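# Transfer capped bottles from crate to tray, standing upright

## Task

Take each bottle that has a cap out of the crate, place it on the tray and leave it standing upright, with every uncapped bottle still in the crate. The task fails if the crate or the tray ends up tilted or shifted from its place. Nothing counts as done if it stays in place only because the robot holds it at the end. The task also fails if anything the robot is touching at the end settles by more than about a fingernail's width once released.

## Robot and tools

Robot: two six-joint arms, left_arm and right_arm, each carrying a two-finger parallel gripper (85 mm maximum opening). Base of left_arm sits at (+0.022, +0.618, 0) m with quat_wxyz (+0.995, 0, 0, +0.095); base of right_arm at (+0.026, -0.643, 0) m with quat_wxyz (+1.000, 0, 0, -0.017). The names left and right are labels for the arms, not image sides.

Frame: one shared scene frame. Origin on the table surface midway between the arms, +x out over the table, +z up, left_arm on the +y side. Positions are metres, orientations are quaternions written w first. Gripper axes: fingers extend along its +z, pads close along its y, and a flat block on the wrist sticks out about 9 cm toward its +x. end_effector_position is the point between the pads when shut; closed fingertips reach about 19 mm past it (6 mm when wide open), and while closing the tips advance roughly 13 mm further, so leave clearance above surfaces. Reported hand positions can be slightly off, more at full reach.

Row format (used by every motion tool): 20 numbers, always both arms, even if one stays put. Numbers 1-10 are left_arm: x, y, z, qw, qx, qy, qz (an absolute target pose for the gripper in the scene frame), then gripper position, force_limit, speed. Numbers 11-20 are the same ten for right_arm. The last three of each arm lie in [-1, 1]. Gripper position: +1 fully open, about -0.8 pads touching, -1 means close until blocked. force_limit: -1 about 20 N, 0 about 128 N, +1 about 235 N on a 40 mm object. speed: -1 about 20 mm/s, 0 about 85, +1 about 150; faster closing squeezes a bit harder. Optionally append 12 stiffness scales (0 to 1), six for left_arm then six for right_arm, in joint order; they persist until changed. To hold an arm still, resend the exact pose from the last result before it stopped and repeat its three gripper numbers (a 0 there is itself a command). To keep an orientation, repeat the same quaternion every row rather than copying drifted reported values.

Tools:
- execute_actions(actions): a list of actions; each action is up to 15 rows, one per 1/30 s step, the last row repeated to fill 15 steps. An empty list just returns state and images. Any target more than 0.6 m from the gripper's current position along its own axes causes refusal; a malformed or failing first action cancels the whole call.
- move(target, speed, stop_force, blocking): target is one 20-number row of absolute poses; each gripper travels a straight line there, both finishing together, lasting 0.5 to 10 s. speed in m/s, 0.002 to 0.5 (default 0.25); rotation capped at twice that in rad/s. stop_force in N, 13 to 80, shared by both arms: an arm's path ends when its wrist sensor feels that much extra resistance, then it backs off two steps and holds. Use it only slowly, not when the gripper rotates, not when leaving a surface it presses on, and not in the first 0.2 s. blocking=false returns after 0.5 s; then call wait or stop before other motion. Moves ignore obstacles and the other arm.
- wait(seconds): 0 to 10, arms hold last command.
- stop(): brakes a running move.
- zoom_image(camera, region): camera is cam_low, cam_left_wrist or cam_right_wrist (each 672x504); region [x0, y0, x1, y1] in pixels from the top-left, at most 504 by 504.
- read_manual(section): licence texts only.
- finished_scene(scene): ends the current scene (integer 1 or 2); irreversible.

Motion behaviour: each control step the command is clipped to within 100 mm and 16 degrees of the measured pose, and the arm trails commands by about 0.17 s; far targets need several actions. Position has priority over orientation when both cannot be met. Elbows cannot fully straighten.

Results: state line per arm with pose and velocities; Hand target lines (pose the controller now drives to); joint positions and torques; Wrist force and Wrist torque along the gripper's own axes (noisy, offset up to about 5.5 N, saturating near 100 N; force points back into the arm when pressing). object_status: 0 moving, 1 blocked while opening, 2 blocked while closing (a grip), 3 reached target or pads met. position_measured in counts: 3 fully open, 78 about 60 mm, 130 about 40 mm, 180 about 20 mm, 230 pads together. move adds a line: done, off_target, moving, held, contact or fault, plus limits such as paced (target clipped) or held (steps blocked), and each gripper's remaining distance. pose unreachable means the clearance check altered a command.

Gripping: send -1 and keep sending it, then confirm object_status 2. A new position (change of 0.01 or more) is needed before new force_limit or speed apply; to soften a grip, open first.

Avoid: arms colliding or pressing each other; pressing past contact with stiff arms (torque fault if joint load limits are hit: 297, 297, 135, 48.6, 48.6, 48.6 N m; force fault at 150 N external), which freezes the arm for 10 s; long heavy holds that overheat motors (warning at 70 °C, braking at 85 °C); dropping, slamming or knocking anything off the table; disturbing the crate or tray. Occasional outside tugs on held items or loose objects may happen.

Each tool is called after "Request:" as name(argument=value, ...), one argument or row to a line, values as JSON.

## Session

Request:
execute_actions(
  actions=[],
)

Scene clock: 0.00 s.
left_arm: end_effector_position=(+0.5192, +0.4508, +0.2883) position_measured=3 object_status=3 end_effector_quat_wxyz=(+0.194, -0.574, +0.784, -0.137) end_effector_velocity=(-0.000, -0.000, -0.000) end_effector_angular_velocity=(-0.000, +0.000, -0.001) | right_arm: end_effector_position=(+0.3539, -0.6884, +0.2915) position_measured=3 object_status=3 end_effector_quat_wxyz=(+0.689, +0.685, -0.109, -0.211) end_effector_velocity=(+0.000, -0.000, +0.000) end_effector_angular_velocity=(-0.000, -0.000, +0.000)
Joint positions: left_arm=[-1.081 -2.059  2.433 -2.254 -1.199 -2.097] | right_arm=[ 0.132 -1.462  2.212 -0.678 -2.589 -1.648]
Joint velocities: left_arm=[-0.001 -0.     0.    -0.    -0.     0.   ] | right_arm=[ 0. -0.  0. -0. -0.  0.]
Joint torques (N m, as the arm reports them, + toward a larger angle): no reading
Wrist force (N, on the end effector, along its own x y z axes, offset not removed): no reading
Wrist torque (N m, same axes, about the end effector's origin, offset not removed): no reading
Hand target (left_arm): +0.519, +0.451, +0.288; +0.194, -0.574, +0.784, -0.137
Hand target (right_arm): +0.354, -0.688, +0.292; +0.689, +0.685, -0.109, -0.211
Joint stiffness scale: left_arm=[1. 1. 1. 1. 1. 1.] | right_arm=[1. 1. 1. 1. 1. 1.]

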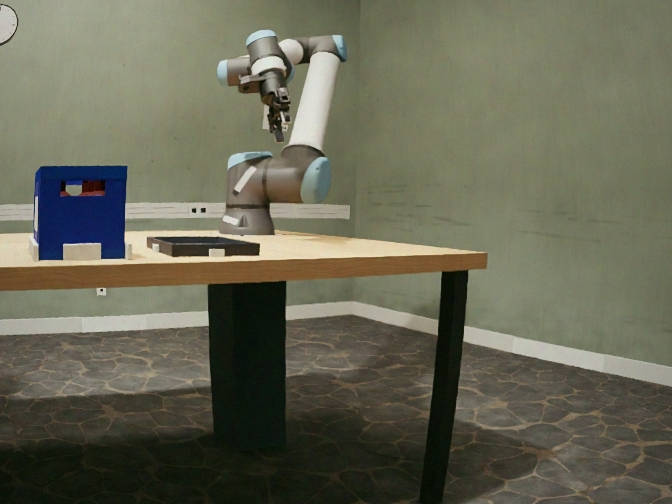

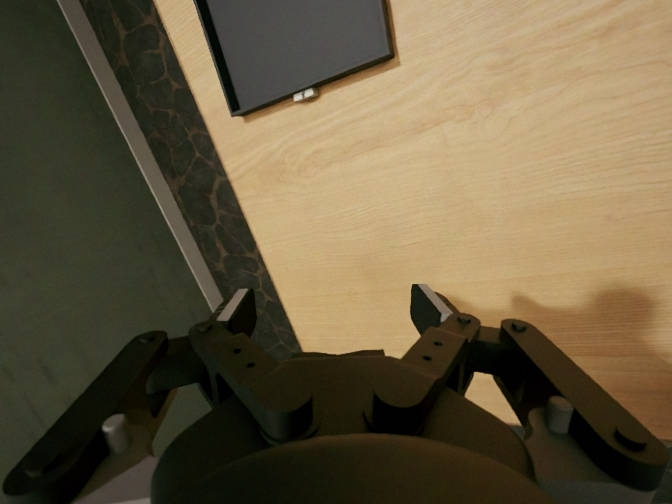

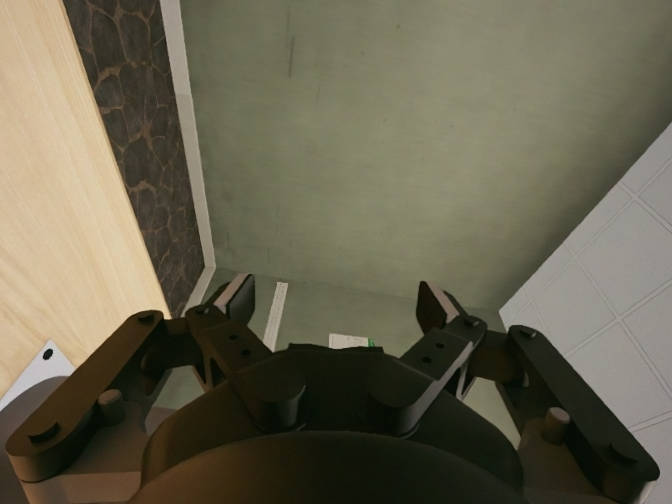

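Use the left arm.

Request:
move(
  target=[0.61,-0.06,0.33,0,-0.707,0.707,0,0.2,0,0,0.3539,-0.6884,0.2915,0.689,0.685,-0.109,-0.211,1,0,0],
)

Scene clock: 9.63 s.
left_arm: end_effector_position=(+0.6087, -0.0602, +0.3285) position_measured=104 object_status=3 end_effector_quat_wxyz=(+0.001, -0.706, +0.708, +0.001) end_effector_velocity=(-0.001, +0.001, -0.001) end_effector_angular_velocity=(+0.002, +0.003, +0.001) | right_arm: end_effector_position=(+0.3539, -0.6884, +0.2915) position_measured=3 object_status=3 end_effector_quat_wxyz=(+0.689, +0.685, -0.109, -0.211) end_effector_velocity=(-0.000, +0.000, -0.000) end_effector_angular_velocity=(+0.000, +0.001, -0.000)
Joint positions: left_arm=[-1.244 -1.23   1.468 -1.808 -1.57  -2.622] | right_arm=[ 0.132 -1.462  2.212 -0.678 -2.589 -1.648]
Joint velocities: left_arm=[ 0.     0.     0.001  0.002 -0.002 -0.001] | right_arm=[-0.    -0.     0.     0.     0.    -0.001]
Joint torques (N m, as the arm reports them, + toward a larger angle): left_arm=[  3.48 -86.15 -52.11  -4.85  -0.33  -0.57] | right_arm=[  2.37 -43.81 -31.1    1.75  -0.05  -0.3 ]
Wrist force (N, on the end effector, along its own x y z axes, offset not removed): left_arm=[-2.7 1.0 -2.3] | right_arm=[-4.8 1.7 0.2]
Wrist torque (N m, same axes, about the end effector's origin, offset not removed): left_arm=[0.04 0.45 -0.09] | right_arm=[0.43 0.67 0.05]
Hand target (left_arm): +0.610, -0.060, +0.330; +0.000, +0.707, -0.707, +0.000
Hand target (right_arm): +0.354, -0.688, +0.292; +0.689, +0.685, -0.109, -0.211
Off the commanded pose (left_arm): 0.002 m, 0 deg.
Off the commanded pose (right_arm): 0.000 m, 0 deg.
Joint stiffness scale: left_arm=[1. 1. 1. 1. 1. 1.] | right_arm=[1. 1. 1. 1. 1. 1.]
move: done

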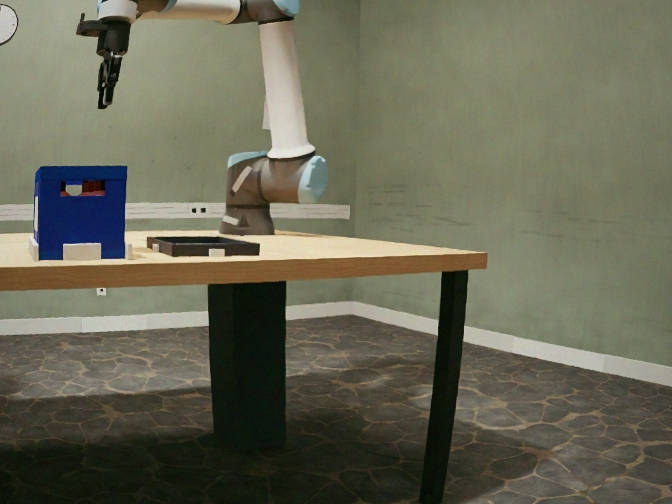

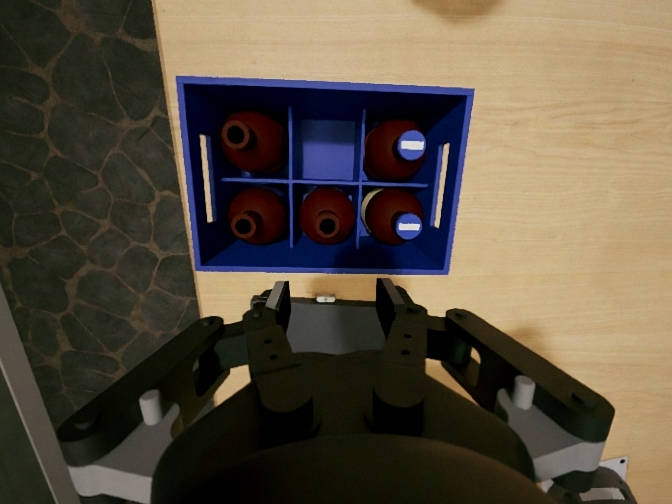

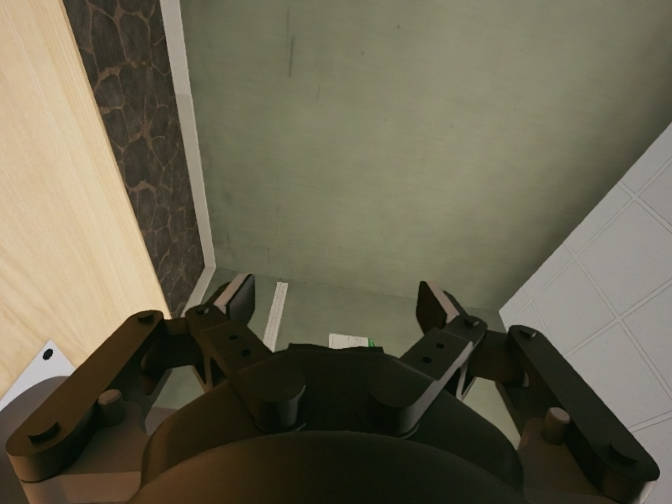

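Request:
move(
  target=[0.532,-0.068,0.21,0,-0.342,0.94,0,0.05,0,0,0.3539,-0.6884,0.2915,0.689,0.685,-0.109,-0.211,1,0,0],
)

Scene clock: 17.60 s.
left_arm: end_effector_position=(+0.5326, -0.0682, +0.2109) position_measured=123 object_status=3 end_effector_quat_wxyz=(+0.001, -0.343, +0.939, -0.000) end_effector_velocity=(+0.000, -0.001, +0.001) end_effector_angular_velocity=(-0.003, -0.001, -0.007) | right_arm: end_effector_position=(+0.3539, -0.6884, +0.2915) position_measured=3 object_status=3 end_effector_quat_wxyz=(+0.689, +0.685, -0.109, -0.211) end_effector_velocity=(+0.000, +0.000, +0.000) end_effector_angular_velocity=(-0.000, -0.000, -0.000)
Joint positions: left_arm=[-1.327 -1.23   1.688 -2.029 -1.57  -1.837] | right_arm=[ 0.132 -1.462  2.212 -0.678 -2.589 -1.648]
Joint velocities: left_arm=[ 0.     0.    -0.    -0.003 -0.     0.008] | right_arm=[-0.    -0.    -0.     0.001  0.     0.   ]
Joint torques (N m, as the arm reports them, + toward a larger angle): left_arm=[  0.09 -80.61 -44.91  -4.97  -0.29   0.89] | right_arm=[  1.38 -42.41 -31.4    1.79   0.07  -0.4 ]
Wrist force (N, on the end effector, along its own x y z axes, offset not removed): left_arm=[-3.2 2.7 -3.0] | right_arm=[-5.2 2.1 -2.0]
Wrist torque (N m, same axes, about the end effector's origin, offset not removed): left_arm=[0.36 0.55 -0.10] | right_arm=[0.48 0.71 0.05]
Hand target (left_arm): +0.532, -0.068, +0.210; +0.000, -0.342, +0.940, +0.000
Hand target (right_arm): +0.354, -0.688, +0.292; +0.689, +0.685, -0.109, -0.211
Off the commanded pose (left_arm): 0.001 m, 0 deg.
Off the commanded pose (right_arm): 0.000 m, 0 deg.
Joint stiffness scale: left_arm=[1. 1. 1. 1. 1. 1.] | right_arm=[1. 1. 1. 1. 1. 1.]
move: done

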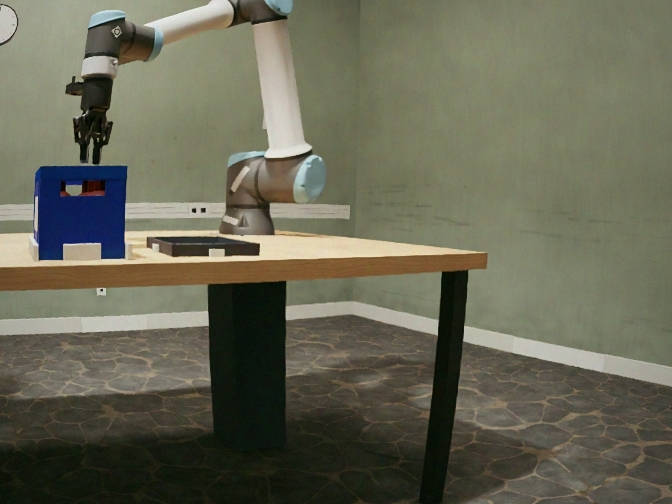

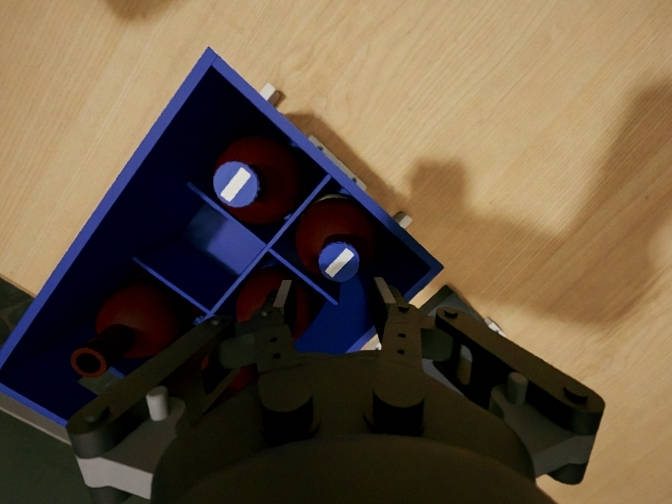

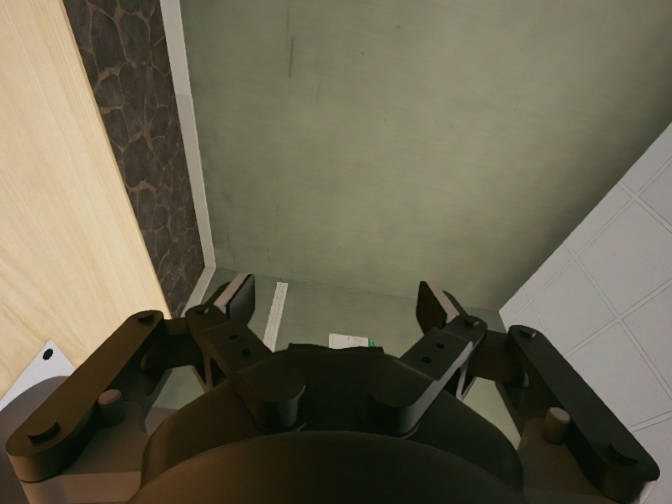

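Request:
move(
  target=[0.527,-0.067,0.168,0,-0.342,0.94,0,0.05,0,0,0.3539,-0.6884,0.2915,0.689,0.685,-0.109,-0.211,1,0,0],
  speed=0.05,
)

Scene clock: 22.20 s.
left_arm: end_effector_position=(+0.5285, -0.0667, +0.1692) position_measured=123 object_status=3 end_effector_quat_wxyz=(+0.001, -0.342, +0.940, -0.000) end_effector_velocity=(-0.000, -0.002, +0.001) end_effector_angular_velocity=(-0.004, -0.002, +0.000) | right_arm: end_effector_position=(+0.3539, -0.6884, +0.2915) position_measured=3 object_status=3 end_effector_quat_wxyz=(+0.689, +0.685, -0.109, -0.211) end_effector_velocity=(-0.000, -0.000, -0.000) end_effector_angular_velocity=(+0.000, -0.001, +0.000)
Joint positions: left_arm=[-1.331 -1.203  1.733 -2.101 -1.57  -1.839] | right_arm=[ 0.132 -1.462  2.212 -0.678 -2.589 -1.648]
Joint velocities: left_arm=[-0.001  0.    -0.    -0.005 -0.    -0.001] | right_arm=[ 0.    -0.     0.    -0.001 -0.    -0.   ]
Joint torques (N m, as the arm reports them, + toward a larger angle): left_arm=[ -1.51 -82.38 -43.09  -5.55  -0.29  -0.44] | right_arm=[  1.46 -43.19 -30.61   1.83  -0.16  -0.55]
Wrist force (N, on the end effector, along its own x y z axes, offset not removed): left_arm=[-2.6 1.3 -1.6] | right_arm=[-4.5 2.3 -0.7]
Wrist torque (N m, same axes, about the end effector's origin, offset not removed): left_arm=[0.14 0.47 -0.16] | right_arm=[0.62 0.64 0.01]
Hand target (left_arm): +0.527, -0.067, +0.168; +0.000, -0.342, +0.940, +0.000
Hand target (right_arm): +0.354, -0.688, +0.292; +0.689, +0.685, -0.109, -0.211
Off the commanded pose (left_arm): 0.002 m, 0 deg.
Off the commanded pose (right_arm): 0.000 m, 0 deg.
Joint stiffness scale: left_arm=[1. 1. 1. 1. 1. 1.] | right_arm=[1. 1. 1. 1. 1. 1.]
move: done

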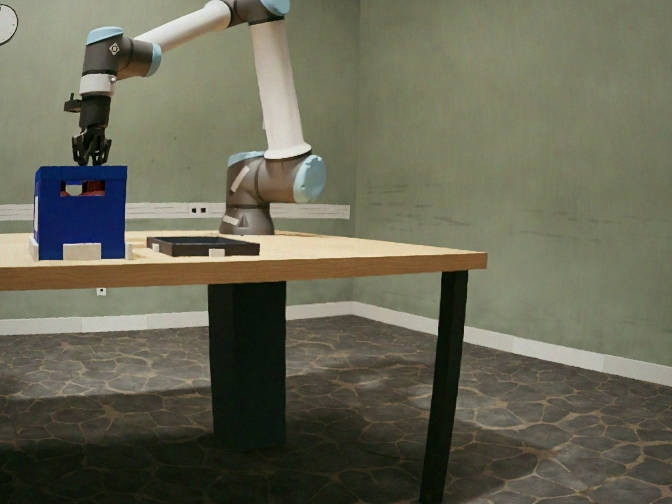

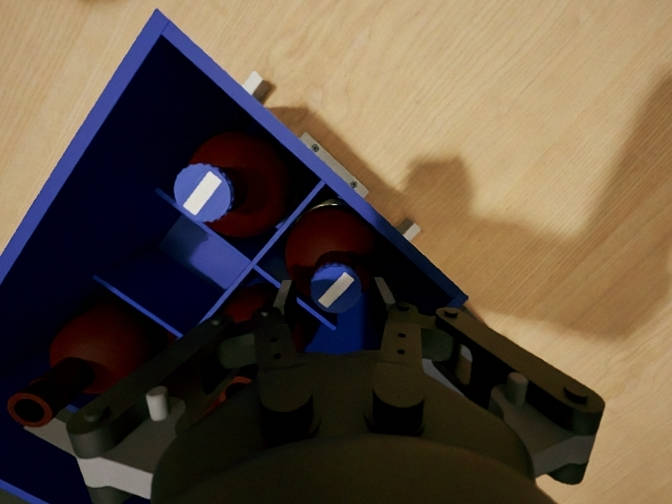

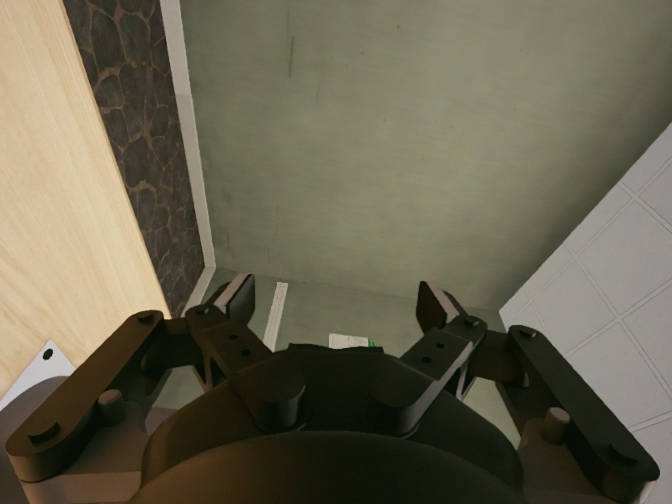

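Request:
move(
  target=[0.525,-0.068,0.144,0,-0.342,0.94,0,-0.05,0,0,0.3539,-0.6884,0.2915,0.689,0.685,-0.109,-0.211,1,0,0],
  speed=0.02,
  stop_force=13,
)

Scene clock: 35.77 s.
left_arm: end_effector_position=(+0.5268, -0.0685, +0.1470) position_measured=135 object_status=3 end_effector_quat_wxyz=(+0.001, -0.342, +0.940, -0.002) end_effector_velocity=(-0.000, -0.002, +0.001) end_effector_angular_velocity=(-0.004, -0.002, -0.001) | right_arm: end_effector_position=(+0.3539, -0.6884, +0.2915) position_measured=3 object_status=3 end_effector_quat_wxyz=(+0.689, +0.685, -0.109, -0.211) end_effector_velocity=(-0.000, -0.000, +0.000) end_effector_angular_velocity=(+0.000, +0.001, +0.000)
Joint positions: left_arm=[-1.333 -1.184  1.751 -2.141 -1.57  -1.842] | right_arm=[ 0.132 -1.462  2.212 -0.678 -2.589 -1.648]
Joint velocities: left_arm=[-0.001  0.    -0.001 -0.003  0.     0.   ] | right_arm=[-0.     0.     0.     0.001 -0.    -0.   ]
Joint torques (N m, as the arm reports them, + toward a larger angle): left_arm=[ -1.86 -80.36 -40.88  -4.88  -0.44  -0.17] | right_arm=[  2.25 -44.34 -30.63   1.88   0.02  -0.12]
Wrist force (N, on the end effector, along its own x y z axes, offset not removed): left_arm=[-3.8 2.8 -3.5] | right_arm=[-1.0 -0.6 -2.5]
Wrist torque (N m, same axes, about the end effector's origin, offset not removed): left_arm=[0.36 0.65 -0.15] | right_arm=[0.05 -0.01 -0.05]
Hand target (left_arm): +0.525, -0.068, +0.144; +0.000, -0.342, +0.940, +0.000
Hand target (right_arm): +0.354, -0.688, +0.292; +0.689, +0.685, -0.109, -0.211
Off the commanded pose (left_arm): 0.004 m, 0 deg.
Off the commanded pose (right_arm): 0.000 m, 0 deg.
Joint stiffness scale: left_arm=[1. 1. 1. 1. 1. 1.] | right_arm=[1. 1. 1. 1. 1. 1.]
move: off_target (left_arm)

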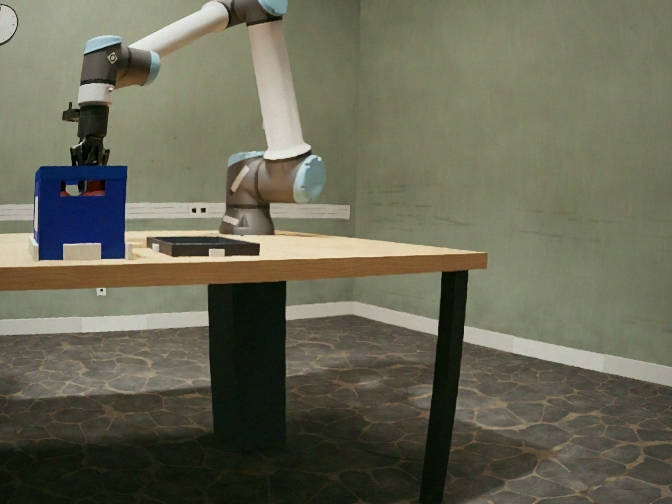

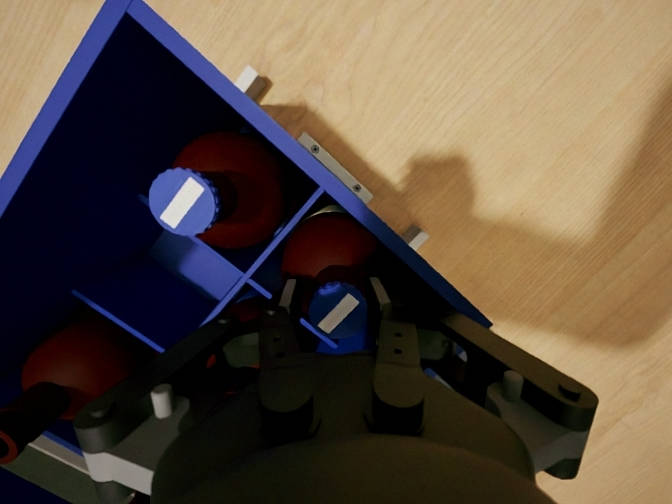

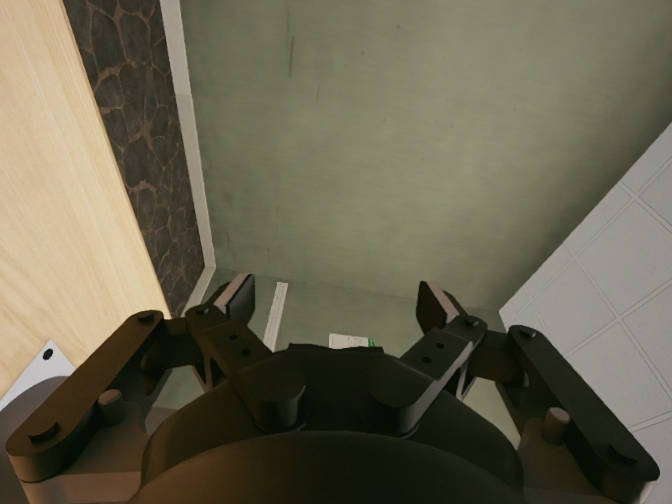

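Request:
move(
  target=[0.525,-0.068,0.144,0,-0.342,0.94,0,-1,-0.5,-0.5,0.3539,-0.6884,0.2915,0.689,0.685,-0.109,-0.211,1,0,0],
)

Request:
move(
  target=[0.527,-0.068,0.35,0,-0.342,0.94,0,-1,-0.5,-0.5,0.3539,-0.6884,0.2915,0.689,0.685,-0.109,-0.211,1,0,0],
  speed=0.15,
)

Request:
move(
  target=[0.67,0.18,0.335,0,-0.342,0.94,0,-1,-0.5,-0.5,0.3539,-0.6884,0.2915,0.689,0.685,-0.109,-0.211,1,0,0],
)

Request:
move(
  target=[0.67,0.18,0.18,0,-0.342,0.94,0,-1,-0.5,-0.5,0.3539,-0.6884,0.2915,0.689,0.685,-0.109,-0.211,1,0,0],
  speed=0.2,
)

Scene clock: 42.03 s.
left_arm: end_effector_position=(+0.5269, -0.0687, +0.1474) position_measured=165 object_status=2 end_effector_quat_wxyz=(+0.001, -0.342, +0.940, -0.002) end_effector_velocity=(+0.000, -0.000, +0.000) end_effector_angular_velocity=(-0.001, -0.001, +0.001) | right_arm: end_effector_position=(+0.3539, -0.6884, +0.2915) position_measured=3 object_status=3 end_effector_quat_wxyz=(+0.689, +0.685, -0.109, -0.211) end_effector_velocity=(+0.000, +0.000, +0.001) end_effector_angular_velocity=(+0.000, -0.001, -0.001)
Joint positions: left_arm=[-1.333 -1.185  1.751 -2.142 -1.57  -1.842] | right_arm=[ 0.132 -1.462  2.212 -0.678 -2.589 -1.648]
Joint velocities: left_arm=[-0.    -0.    -0.    -0.001  0.    -0.001] | right_arm=[ 0.    -0.001 -0.001  0.001  0.001 -0.001]
Joint torques (N m, as the arm reports them, + toward a larger angle): left_arm=[ -1.79 -80.53 -41.41  -5.15  -0.4   -0.6 ] | right_arm=[  0.96 -45.74 -30.84   1.89   0.04  -0.18]
Wrist force (N, on the end effector, along its own x y z axes, offset not removed): left_arm=[-3.5 2.7 -5.1] | right_arm=[-1.4 2.6 -2.1]
Wrist torque (N m, same axes, about the end effector's origin, offset not removed): left_arm=[0.31 0.59 -0.11] | right_arm=[0.47 0.09 -0.05]
Hand target (left_arm): +0.525, -0.068, +0.144; +0.000, -0.342, +0.940, +0.000
Hand target (right_arm): +0.354, -0.688, +0.292; +0.689, +0.685, -0.109, -0.211
Off the commanded pose (left_arm): 0.004 m, 0 deg.
Off the commanded pose (right_arm): 0.000 m, 0 deg.
Joint stiffness scale: left_arm=[1. 1. 1. 1. 1. 1.] | right_arm=[1. 1. 1. 1. 1. 1.]
move: off_target (left_arm)

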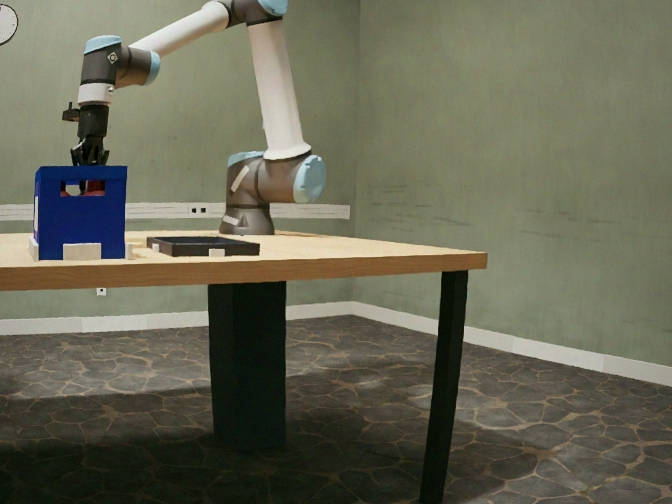

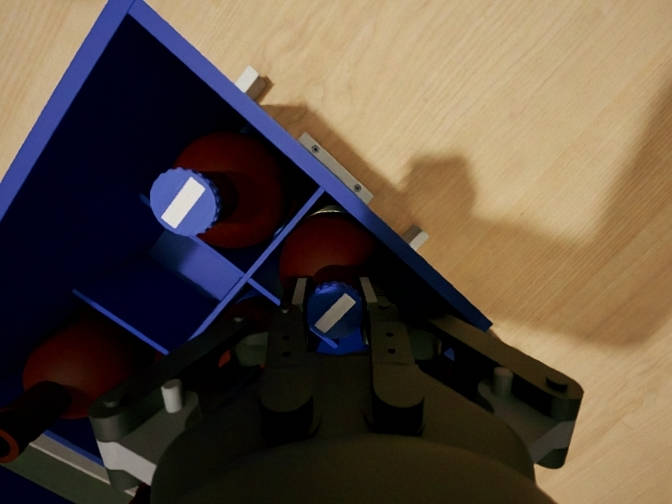

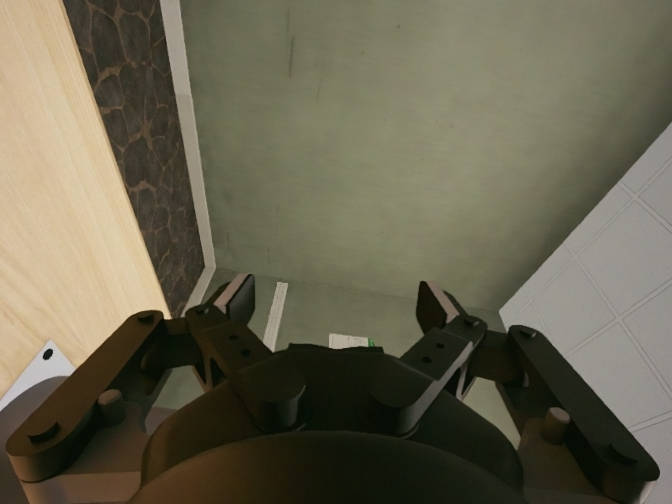

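Scene clock: 43.87 s.
left_arm: end_effector_position=(+0.5267, -0.0684, +0.3519) position_measured=165 object_status=2 end_effector_quat_wxyz=(+0.001, -0.342, +0.940, -0.002) end_effector_velocity=(-0.001, +0.003, -0.007) end_effector_angular_velocity=(+0.018, +0.008, +0.001) | right_arm: end_effector_position=(+0.3539, -0.6884, +0.2915) position_measured=3 object_status=3 end_effector_quat_wxyz=(+0.689, +0.685, -0.109, -0.211) end_effector_velocity=(+0.001, -0.000, -0.000) end_effector_angular_velocity=(+0.001, +0.000, +0.001)
Joint positions: left_arm=[-1.333 -1.314  1.538 -1.799 -1.57  -1.841] | right_arm=[ 0.132 -1.462  2.212 -0.678 -2.589 -1.648]
Joint velocities: left_arm=[ 0.     0.007  0.     0.013  0.    -0.001] | right_arm=[-0.     0.    -0.    -0.001 -0.001 -0.001]
Joint torques (N m, as the arm reports them, + toward a larger angle): left_arm=[  2.06 -80.42 -53.83  -5.25  -0.62   0.82] | right_arm=[  1.24 -46.97 -31.47   1.78  -0.05  -0.36]
Wrist force (N, on the end effector, along its own x y z axes, offset not removed): left_arm=[-2.8 3.0 3.8] | right_arm=[-1.6 3.0 1.1]
Wrist torque (N m, same axes, about the end effector's origin, offset not removed): left_arm=[0.36 0.48 -0.12] | right_arm=[0.67 0.14 0.09]
Hand target (left_arm): +0.527, -0.068, +0.350; -0.000, -0.342, +0.940, -0.000
Hand target (right_arm): +0.354, -0.688, +0.292; +0.689, +0.685, -0.109, -0.211
Off the commanded pose (left_arm): 0.002 m, 0 deg.
Off the commanded pose (right_arm): 0.000 m, 0 deg.
Joint stiffness scale: left_arm=[1. 1. 1. 1. 1. 1.] | right_arm=[1. 1. 1. 1. 1. 1.]
move: done

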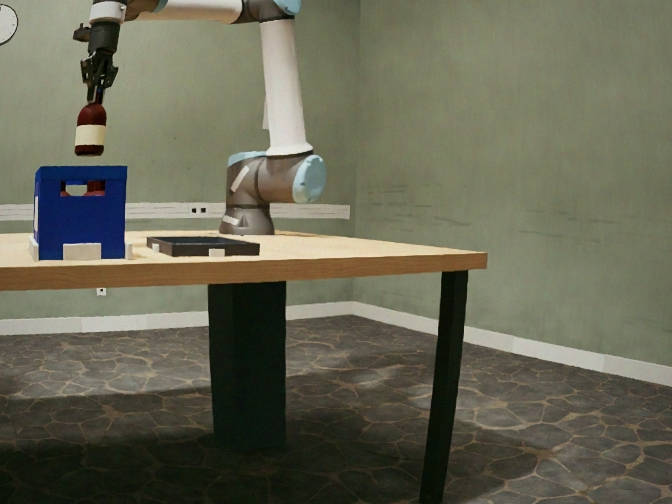

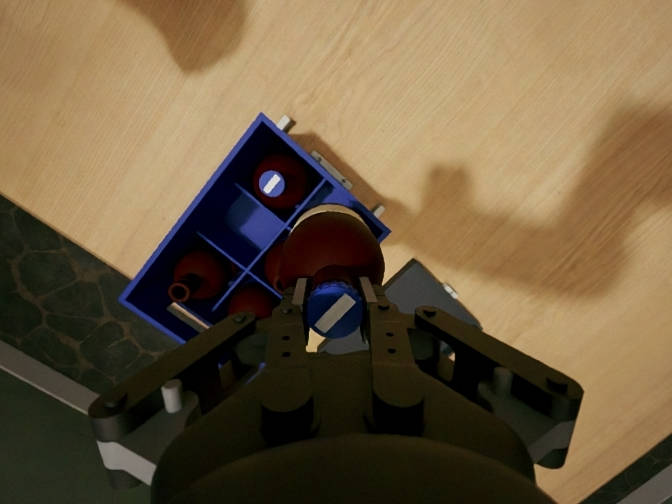

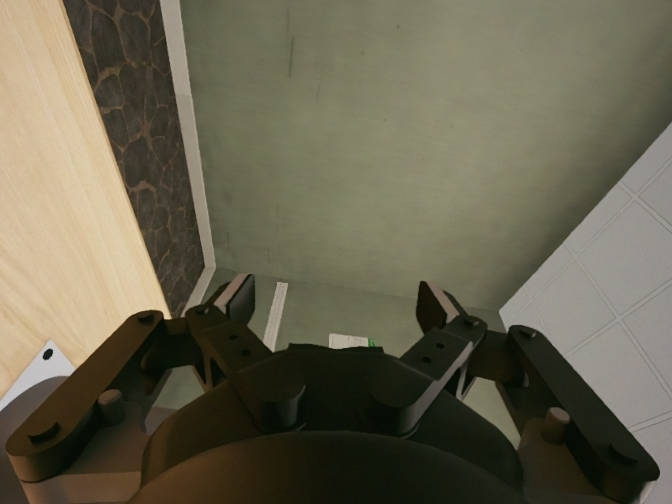

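Scene clock: 45.73 s.
left_arm: end_effector_position=(+0.6704, +0.1796, +0.3362) position_measured=165 object_status=2 end_effector_quat_wxyz=(+0.000, -0.342, +0.940, -0.000) end_effector_velocity=(+0.000, +0.001, -0.000) end_effector_angular_velocity=(+0.001, +0.000, +0.001) | right_arm: end_effector_position=(+0.3539, -0.6884, +0.2915) position_measured=3 object_status=3 end_effector_quat_wxyz=(+0.689, +0.685, -0.109, -0.211) end_effector_velocity=(+0.000, +0.000, -0.000) end_effector_angular_velocity=(-0.000, -0.001, +0.000)
Joint positions: left_arm=[-1.01  -1.419  1.695 -1.848 -1.57  -1.518] | right_arm=[ 0.132 -1.462  2.212 -0.678 -2.589 -1.648]
Joint velocities: left_arm=[ 0.001 -0.     0.     0.001  0.001 -0.   ] | right_arm=[ 0.     0.    -0.    -0.    -0.     0.001]
Joint torques (N m, as the arm reports them, + toward a larger angle): left_arm=[ -0.92 -71.52 -53.03  -6.17  -0.18   0.74] | right_arm=[  0.61 -44.59 -31.34   1.99  -0.16  -0.27]
Wrist force (N, on the end effector, along its own x y z axes, offset not removed): left_arm=[-1.7 2.1 3.0] | right_arm=[-5.4 2.8 -1.5]
Wrist torque (N m, same axes, about the end effector's origin, offset not removed): left_arm=[0.20 0.25 -0.09] | right_arm=[0.59 0.76 0.03]
Hand target (left_arm): +0.670, +0.180, +0.335; -0.000, -0.342, +0.940, -0.000
Hand target (right_arm): +0.354, -0.688, +0.292; +0.689, +0.685, -0.109, -0.211
Off the commanded pose (left_arm): 0.001 m, 0 deg.
Off the commanded pose (right_arm): 0.000 m, 0 deg.
Joint stiffness scale: left_arm=[1. 1. 1. 1. 1. 1.] | right_arm=[1. 1. 1. 1. 1. 1.]
move: done

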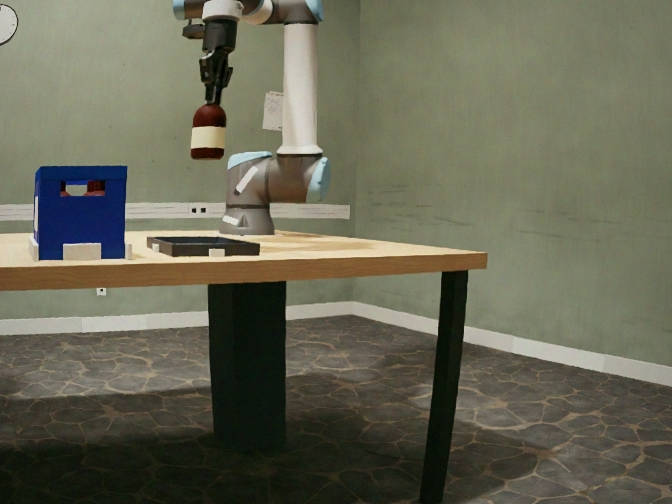

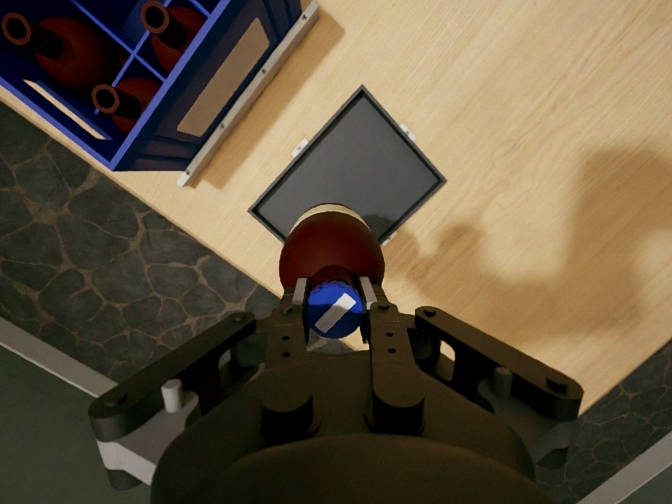

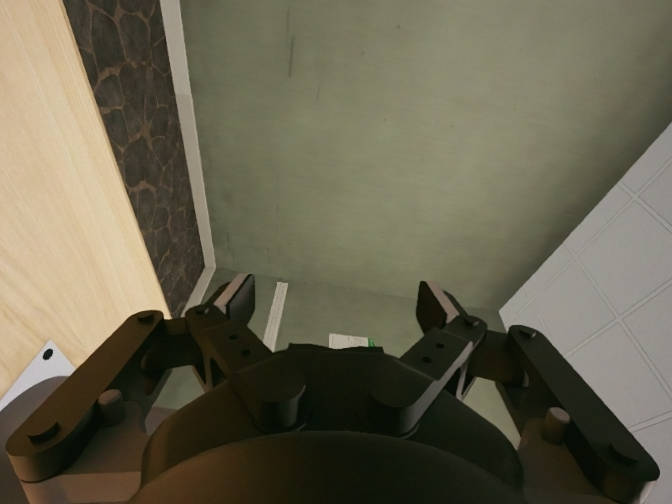

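Scene clock: 47.20 s.
left_arm: end_effector_position=(+0.6693, +0.1807, +0.1785) position_measured=165 object_status=2 end_effector_quat_wxyz=(-0.000, -0.342, +0.940, +0.001) end_effector_velocity=(+0.000, -0.000, -0.000) end_effector_angular_velocity=(-0.000, -0.001, +0.000) | right_arm: end_effector_position=(+0.3539, -0.6884, +0.2915) position_measured=3 object_status=3 end_effector_quat_wxyz=(+0.689, +0.685, -0.109, -0.211) end_effector_velocity=(-0.000, -0.000, -0.000) end_effector_angular_velocity=(-0.000, +0.002, +0.000)
Joint positions: left_arm=[-1.01  -1.314  1.866 -2.12  -1.57  -1.518] | right_arm=[ 0.132 -1.462  2.212 -0.678 -2.589 -1.648]
Joint velocities: left_arm=[-0.     0.     0.    -0.002  0.001 -0.   ] | right_arm=[ 0.     0.     0.001  0.001 -0.     0.   ]
Joint torques (N m, as the arm reports them, + toward a larger angle): left_arm=[ -0.89 -77.01 -50.54  -6.47  -0.23   1.08] | right_arm=[  0.5  -45.51 -30.25   1.96  -0.28  -0.23]
Wrist force (N, on the end effector, along its own x y z axes, offset not removed): left_arm=[-3.1 1.8 3.6] | right_arm=[-1.2 1.7 -0.6]
Wrist torque (N m, same axes, about the end effector's origin, offset not removed): left_arm=[0.19 0.54 -0.15] | right_arm=[0.38 -0.07 0.03]
Hand target (left_arm): +0.670, +0.180, +0.180; +0.000, -0.342, +0.940, +0.000
Hand target (right_arm): +0.354, -0.688, +0.292; +0.689, +0.685, -0.109, -0.211
Off the commanded pose (left_arm): 0.002 m, 0 deg.
Off the commanded pose (right_arm): 0.000 m, 0 deg.
Joint stiffness scale: left_arm=[1. 1. 1. 1. 1. 1.] | right_arm=[1. 1. 1. 1. 1. 1.]
move: done

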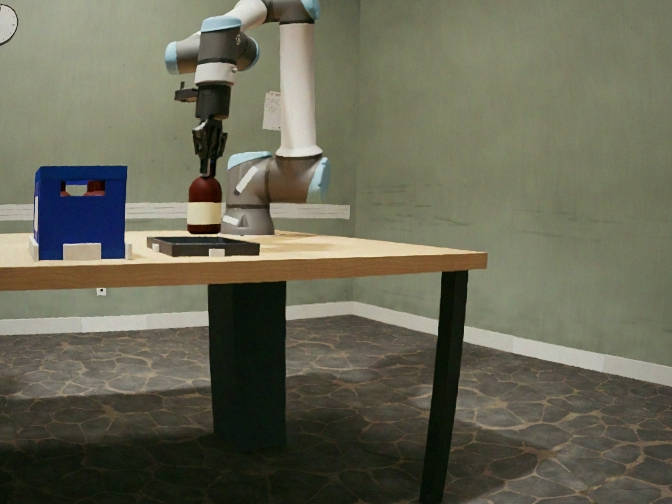

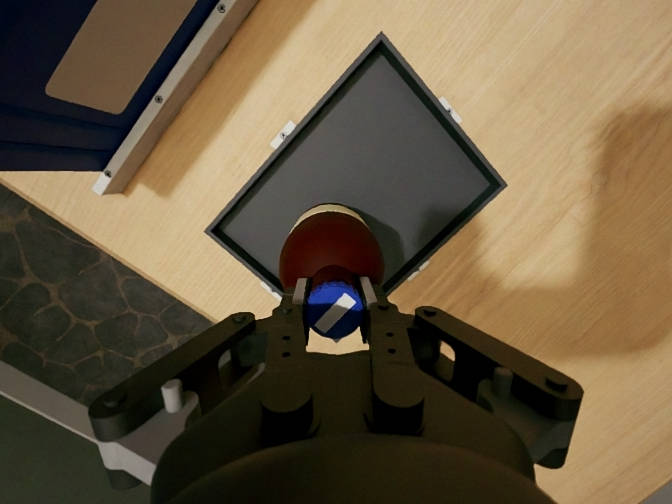

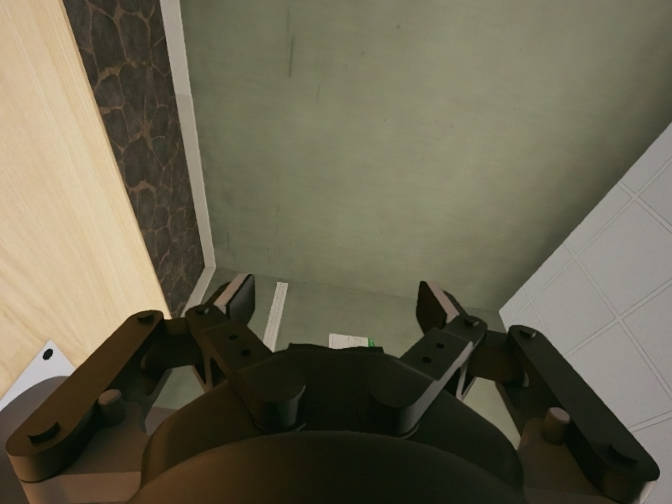

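Request:
move(
  target=[0.67,0.18,0.153,0,-0.342,0.94,0,-1,-0.5,-0.5,0.3539,-0.6884,0.2915,0.689,0.685,-0.109,-0.211,1,0,0],
  speed=0.06,
)

Request:
move(
  target=[0.67,0.18,0.13,0,-0.342,0.94,0,-1,-0.5,-0.5,0.3539,-0.6884,0.2915,0.689,0.685,-0.109,-0.211,1,0,0],
  speed=0.01,
  stop_force=13,
)

Scene clock: 54.13 s.
left_arm: end_effector_position=(+0.6702, +0.1798, +0.1531) position_measured=165 object_status=2 end_effector_quat_wxyz=(+0.000, -0.342, +0.940, +0.001) end_effector_velocity=(+0.002, -0.002, +0.001) end_effector_angular_velocity=(-0.007, -0.007, +0.001) | right_arm: end_effector_position=(+0.3539, -0.6884, +0.2915) position_measured=3 object_status=3 end_effector_quat_wxyz=(+0.689, +0.685, -0.109, -0.211) end_effector_velocity=(+0.000, -0.000, +0.000) end_effector_angular_velocity=(+0.000, -0.001, +0.001)
Joint positions: left_arm=[-1.01  -1.289  1.886 -2.167 -1.57  -1.518] | right_arm=[ 0.132 -1.462  2.212 -0.678 -2.589 -1.648]
Joint velocities: left_arm=[ 0.     0.     0.001 -0.011 -0.    -0.001] | right_arm=[ 0.    -0.    -0.    -0.    -0.001  0.   ]
Joint torques (N m, as the arm reports them, + toward a larger angle): left_arm=[  2.25 -77.92 -46.01  -5.9   -0.16   0.5 ] | right_arm=[  0.37 -46.12 -30.48   1.99  -0.36  -0.63]
Wrist force (N, on the end effector, along its own x y z axes, offset not removed): left_arm=[-2.2 2.6 1.5] | right_arm=[-1.4 3.1 -0.6]
Wrist torque (N m, same axes, about the end effector's origin, offset not removed): left_arm=[0.39 0.34 -0.13] | right_arm=[0.66 0.12 0.05]
Hand target (left_arm): +0.670, +0.180, +0.153; +0.000, -0.342, +0.940, +0.000
Hand target (right_arm): +0.354, -0.688, +0.292; +0.689, +0.685, -0.109, -0.211
Off the commanded pose (left_arm): 0.000 m, 0 deg.
Off the commanded pose (right_arm): 0.000 m, 0 deg.
Joint stiffness scale: left_arm=[1. 1. 1. 1. 1. 1.] | right_arm=[1. 1. 1. 1. 1. 1.]
move: done

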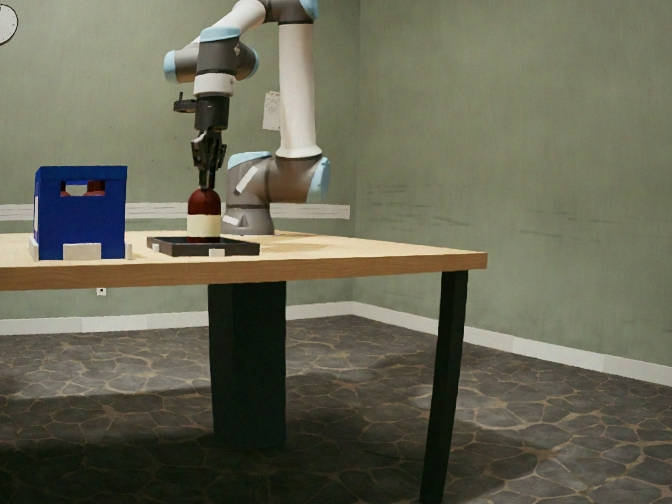

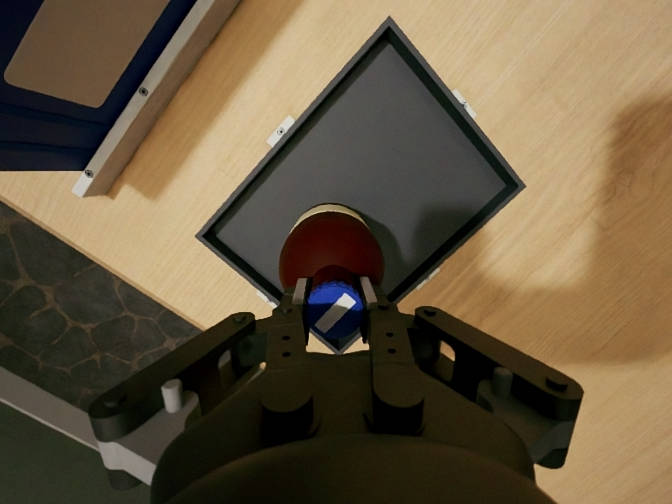

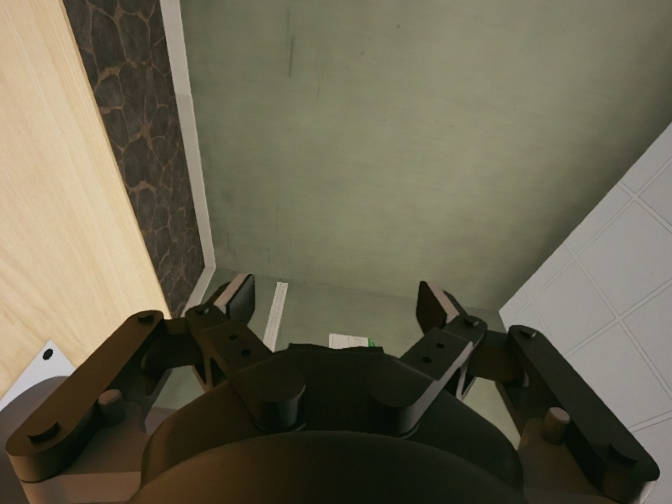

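Scene clock: 55.90 s.
left_arm: end_effector_position=(+0.6713, +0.1787, +0.1442) position_measured=165 object_status=2 end_effector_quat_wxyz=(+0.001, -0.342, +0.940, -0.002) end_effector_velocity=(-0.001, +0.001, +0.000) end_effector_angular_velocity=(+0.003, +0.003, -0.001) | right_arm: end_effector_position=(+0.3539, -0.6884, +0.2915) position_measured=3 object_status=3 end_effector_quat_wxyz=(+0.689, +0.685, -0.109, -0.211) end_effector_velocity=(-0.000, +0.000, +0.000) end_effector_angular_velocity=(-0.001, +0.001, -0.001)
Joint positions: left_arm=[-1.01  -1.28   1.894 -2.19  -1.57  -1.518] | right_arm=[ 0.132 -1.462  2.212 -0.678 -2.589 -1.648]
Joint velocities: left_arm=[-0.001 -0.001  0.     0.005  0.    -0.   ] | right_arm=[ 0.     0.001 -0.     0.001  0.002  0.001]
Joint torques (N m, as the arm reports them, + toward a larger angle): left_arm=[  1.41 -71.47 -42.55  -4.99   0.01   0.21] | right_arm=[  1.56 -45.   -31.43   1.65   0.14  -0.21]
Wrist force (N, on the end effector, along its own x y z axes, offset not removed): left_arm=[-2.2 6.7 -8.5] | right_arm=[-1.9 0.8 -4.7]
Wrist torque (N m, same axes, about the end effector's origin, offset not removed): left_arm=[0.04 0.36 -0.07] | right_arm=[0.24 0.06 0.03]
Hand target (left_arm): +0.671, +0.179, +0.144; +0.001, -0.342, +0.940, -0.002
Hand target (right_arm): +0.354, -0.688, +0.292; +0.689, +0.685, -0.109, -0.211
Off the commanded pose (left_arm): 0.014 m, 0 deg.
Off the commanded pose (right_arm): 0.000 m, 0 deg.
Joint stiffness scale: left_arm=[1. 1. 1. 1. 1. 1.] | right_arm=[1. 1. 1. 1. 1. 1.]
move: contact (left_arm)

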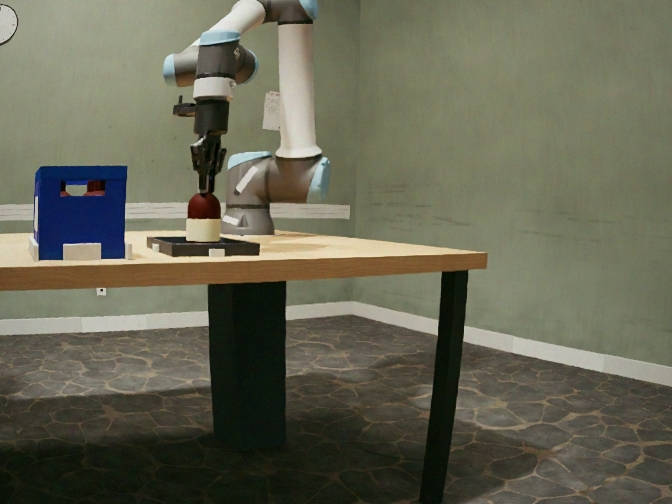

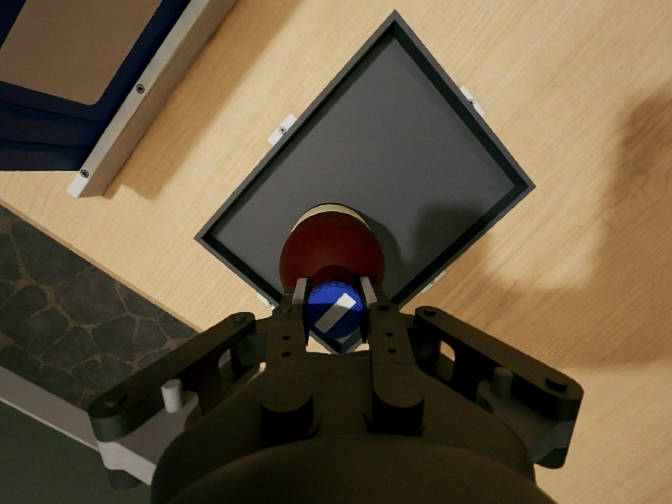

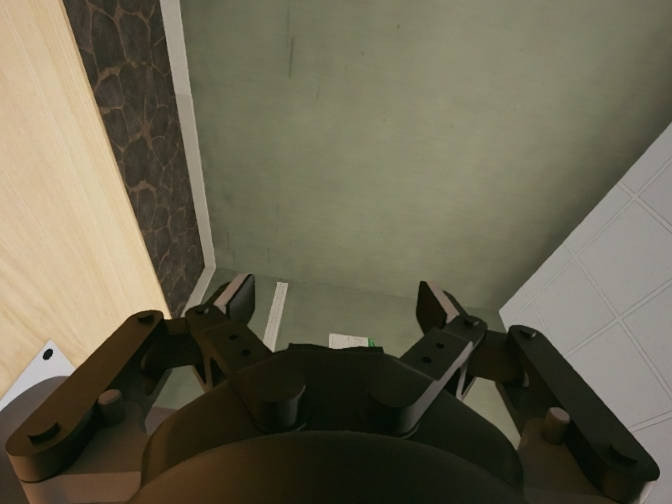

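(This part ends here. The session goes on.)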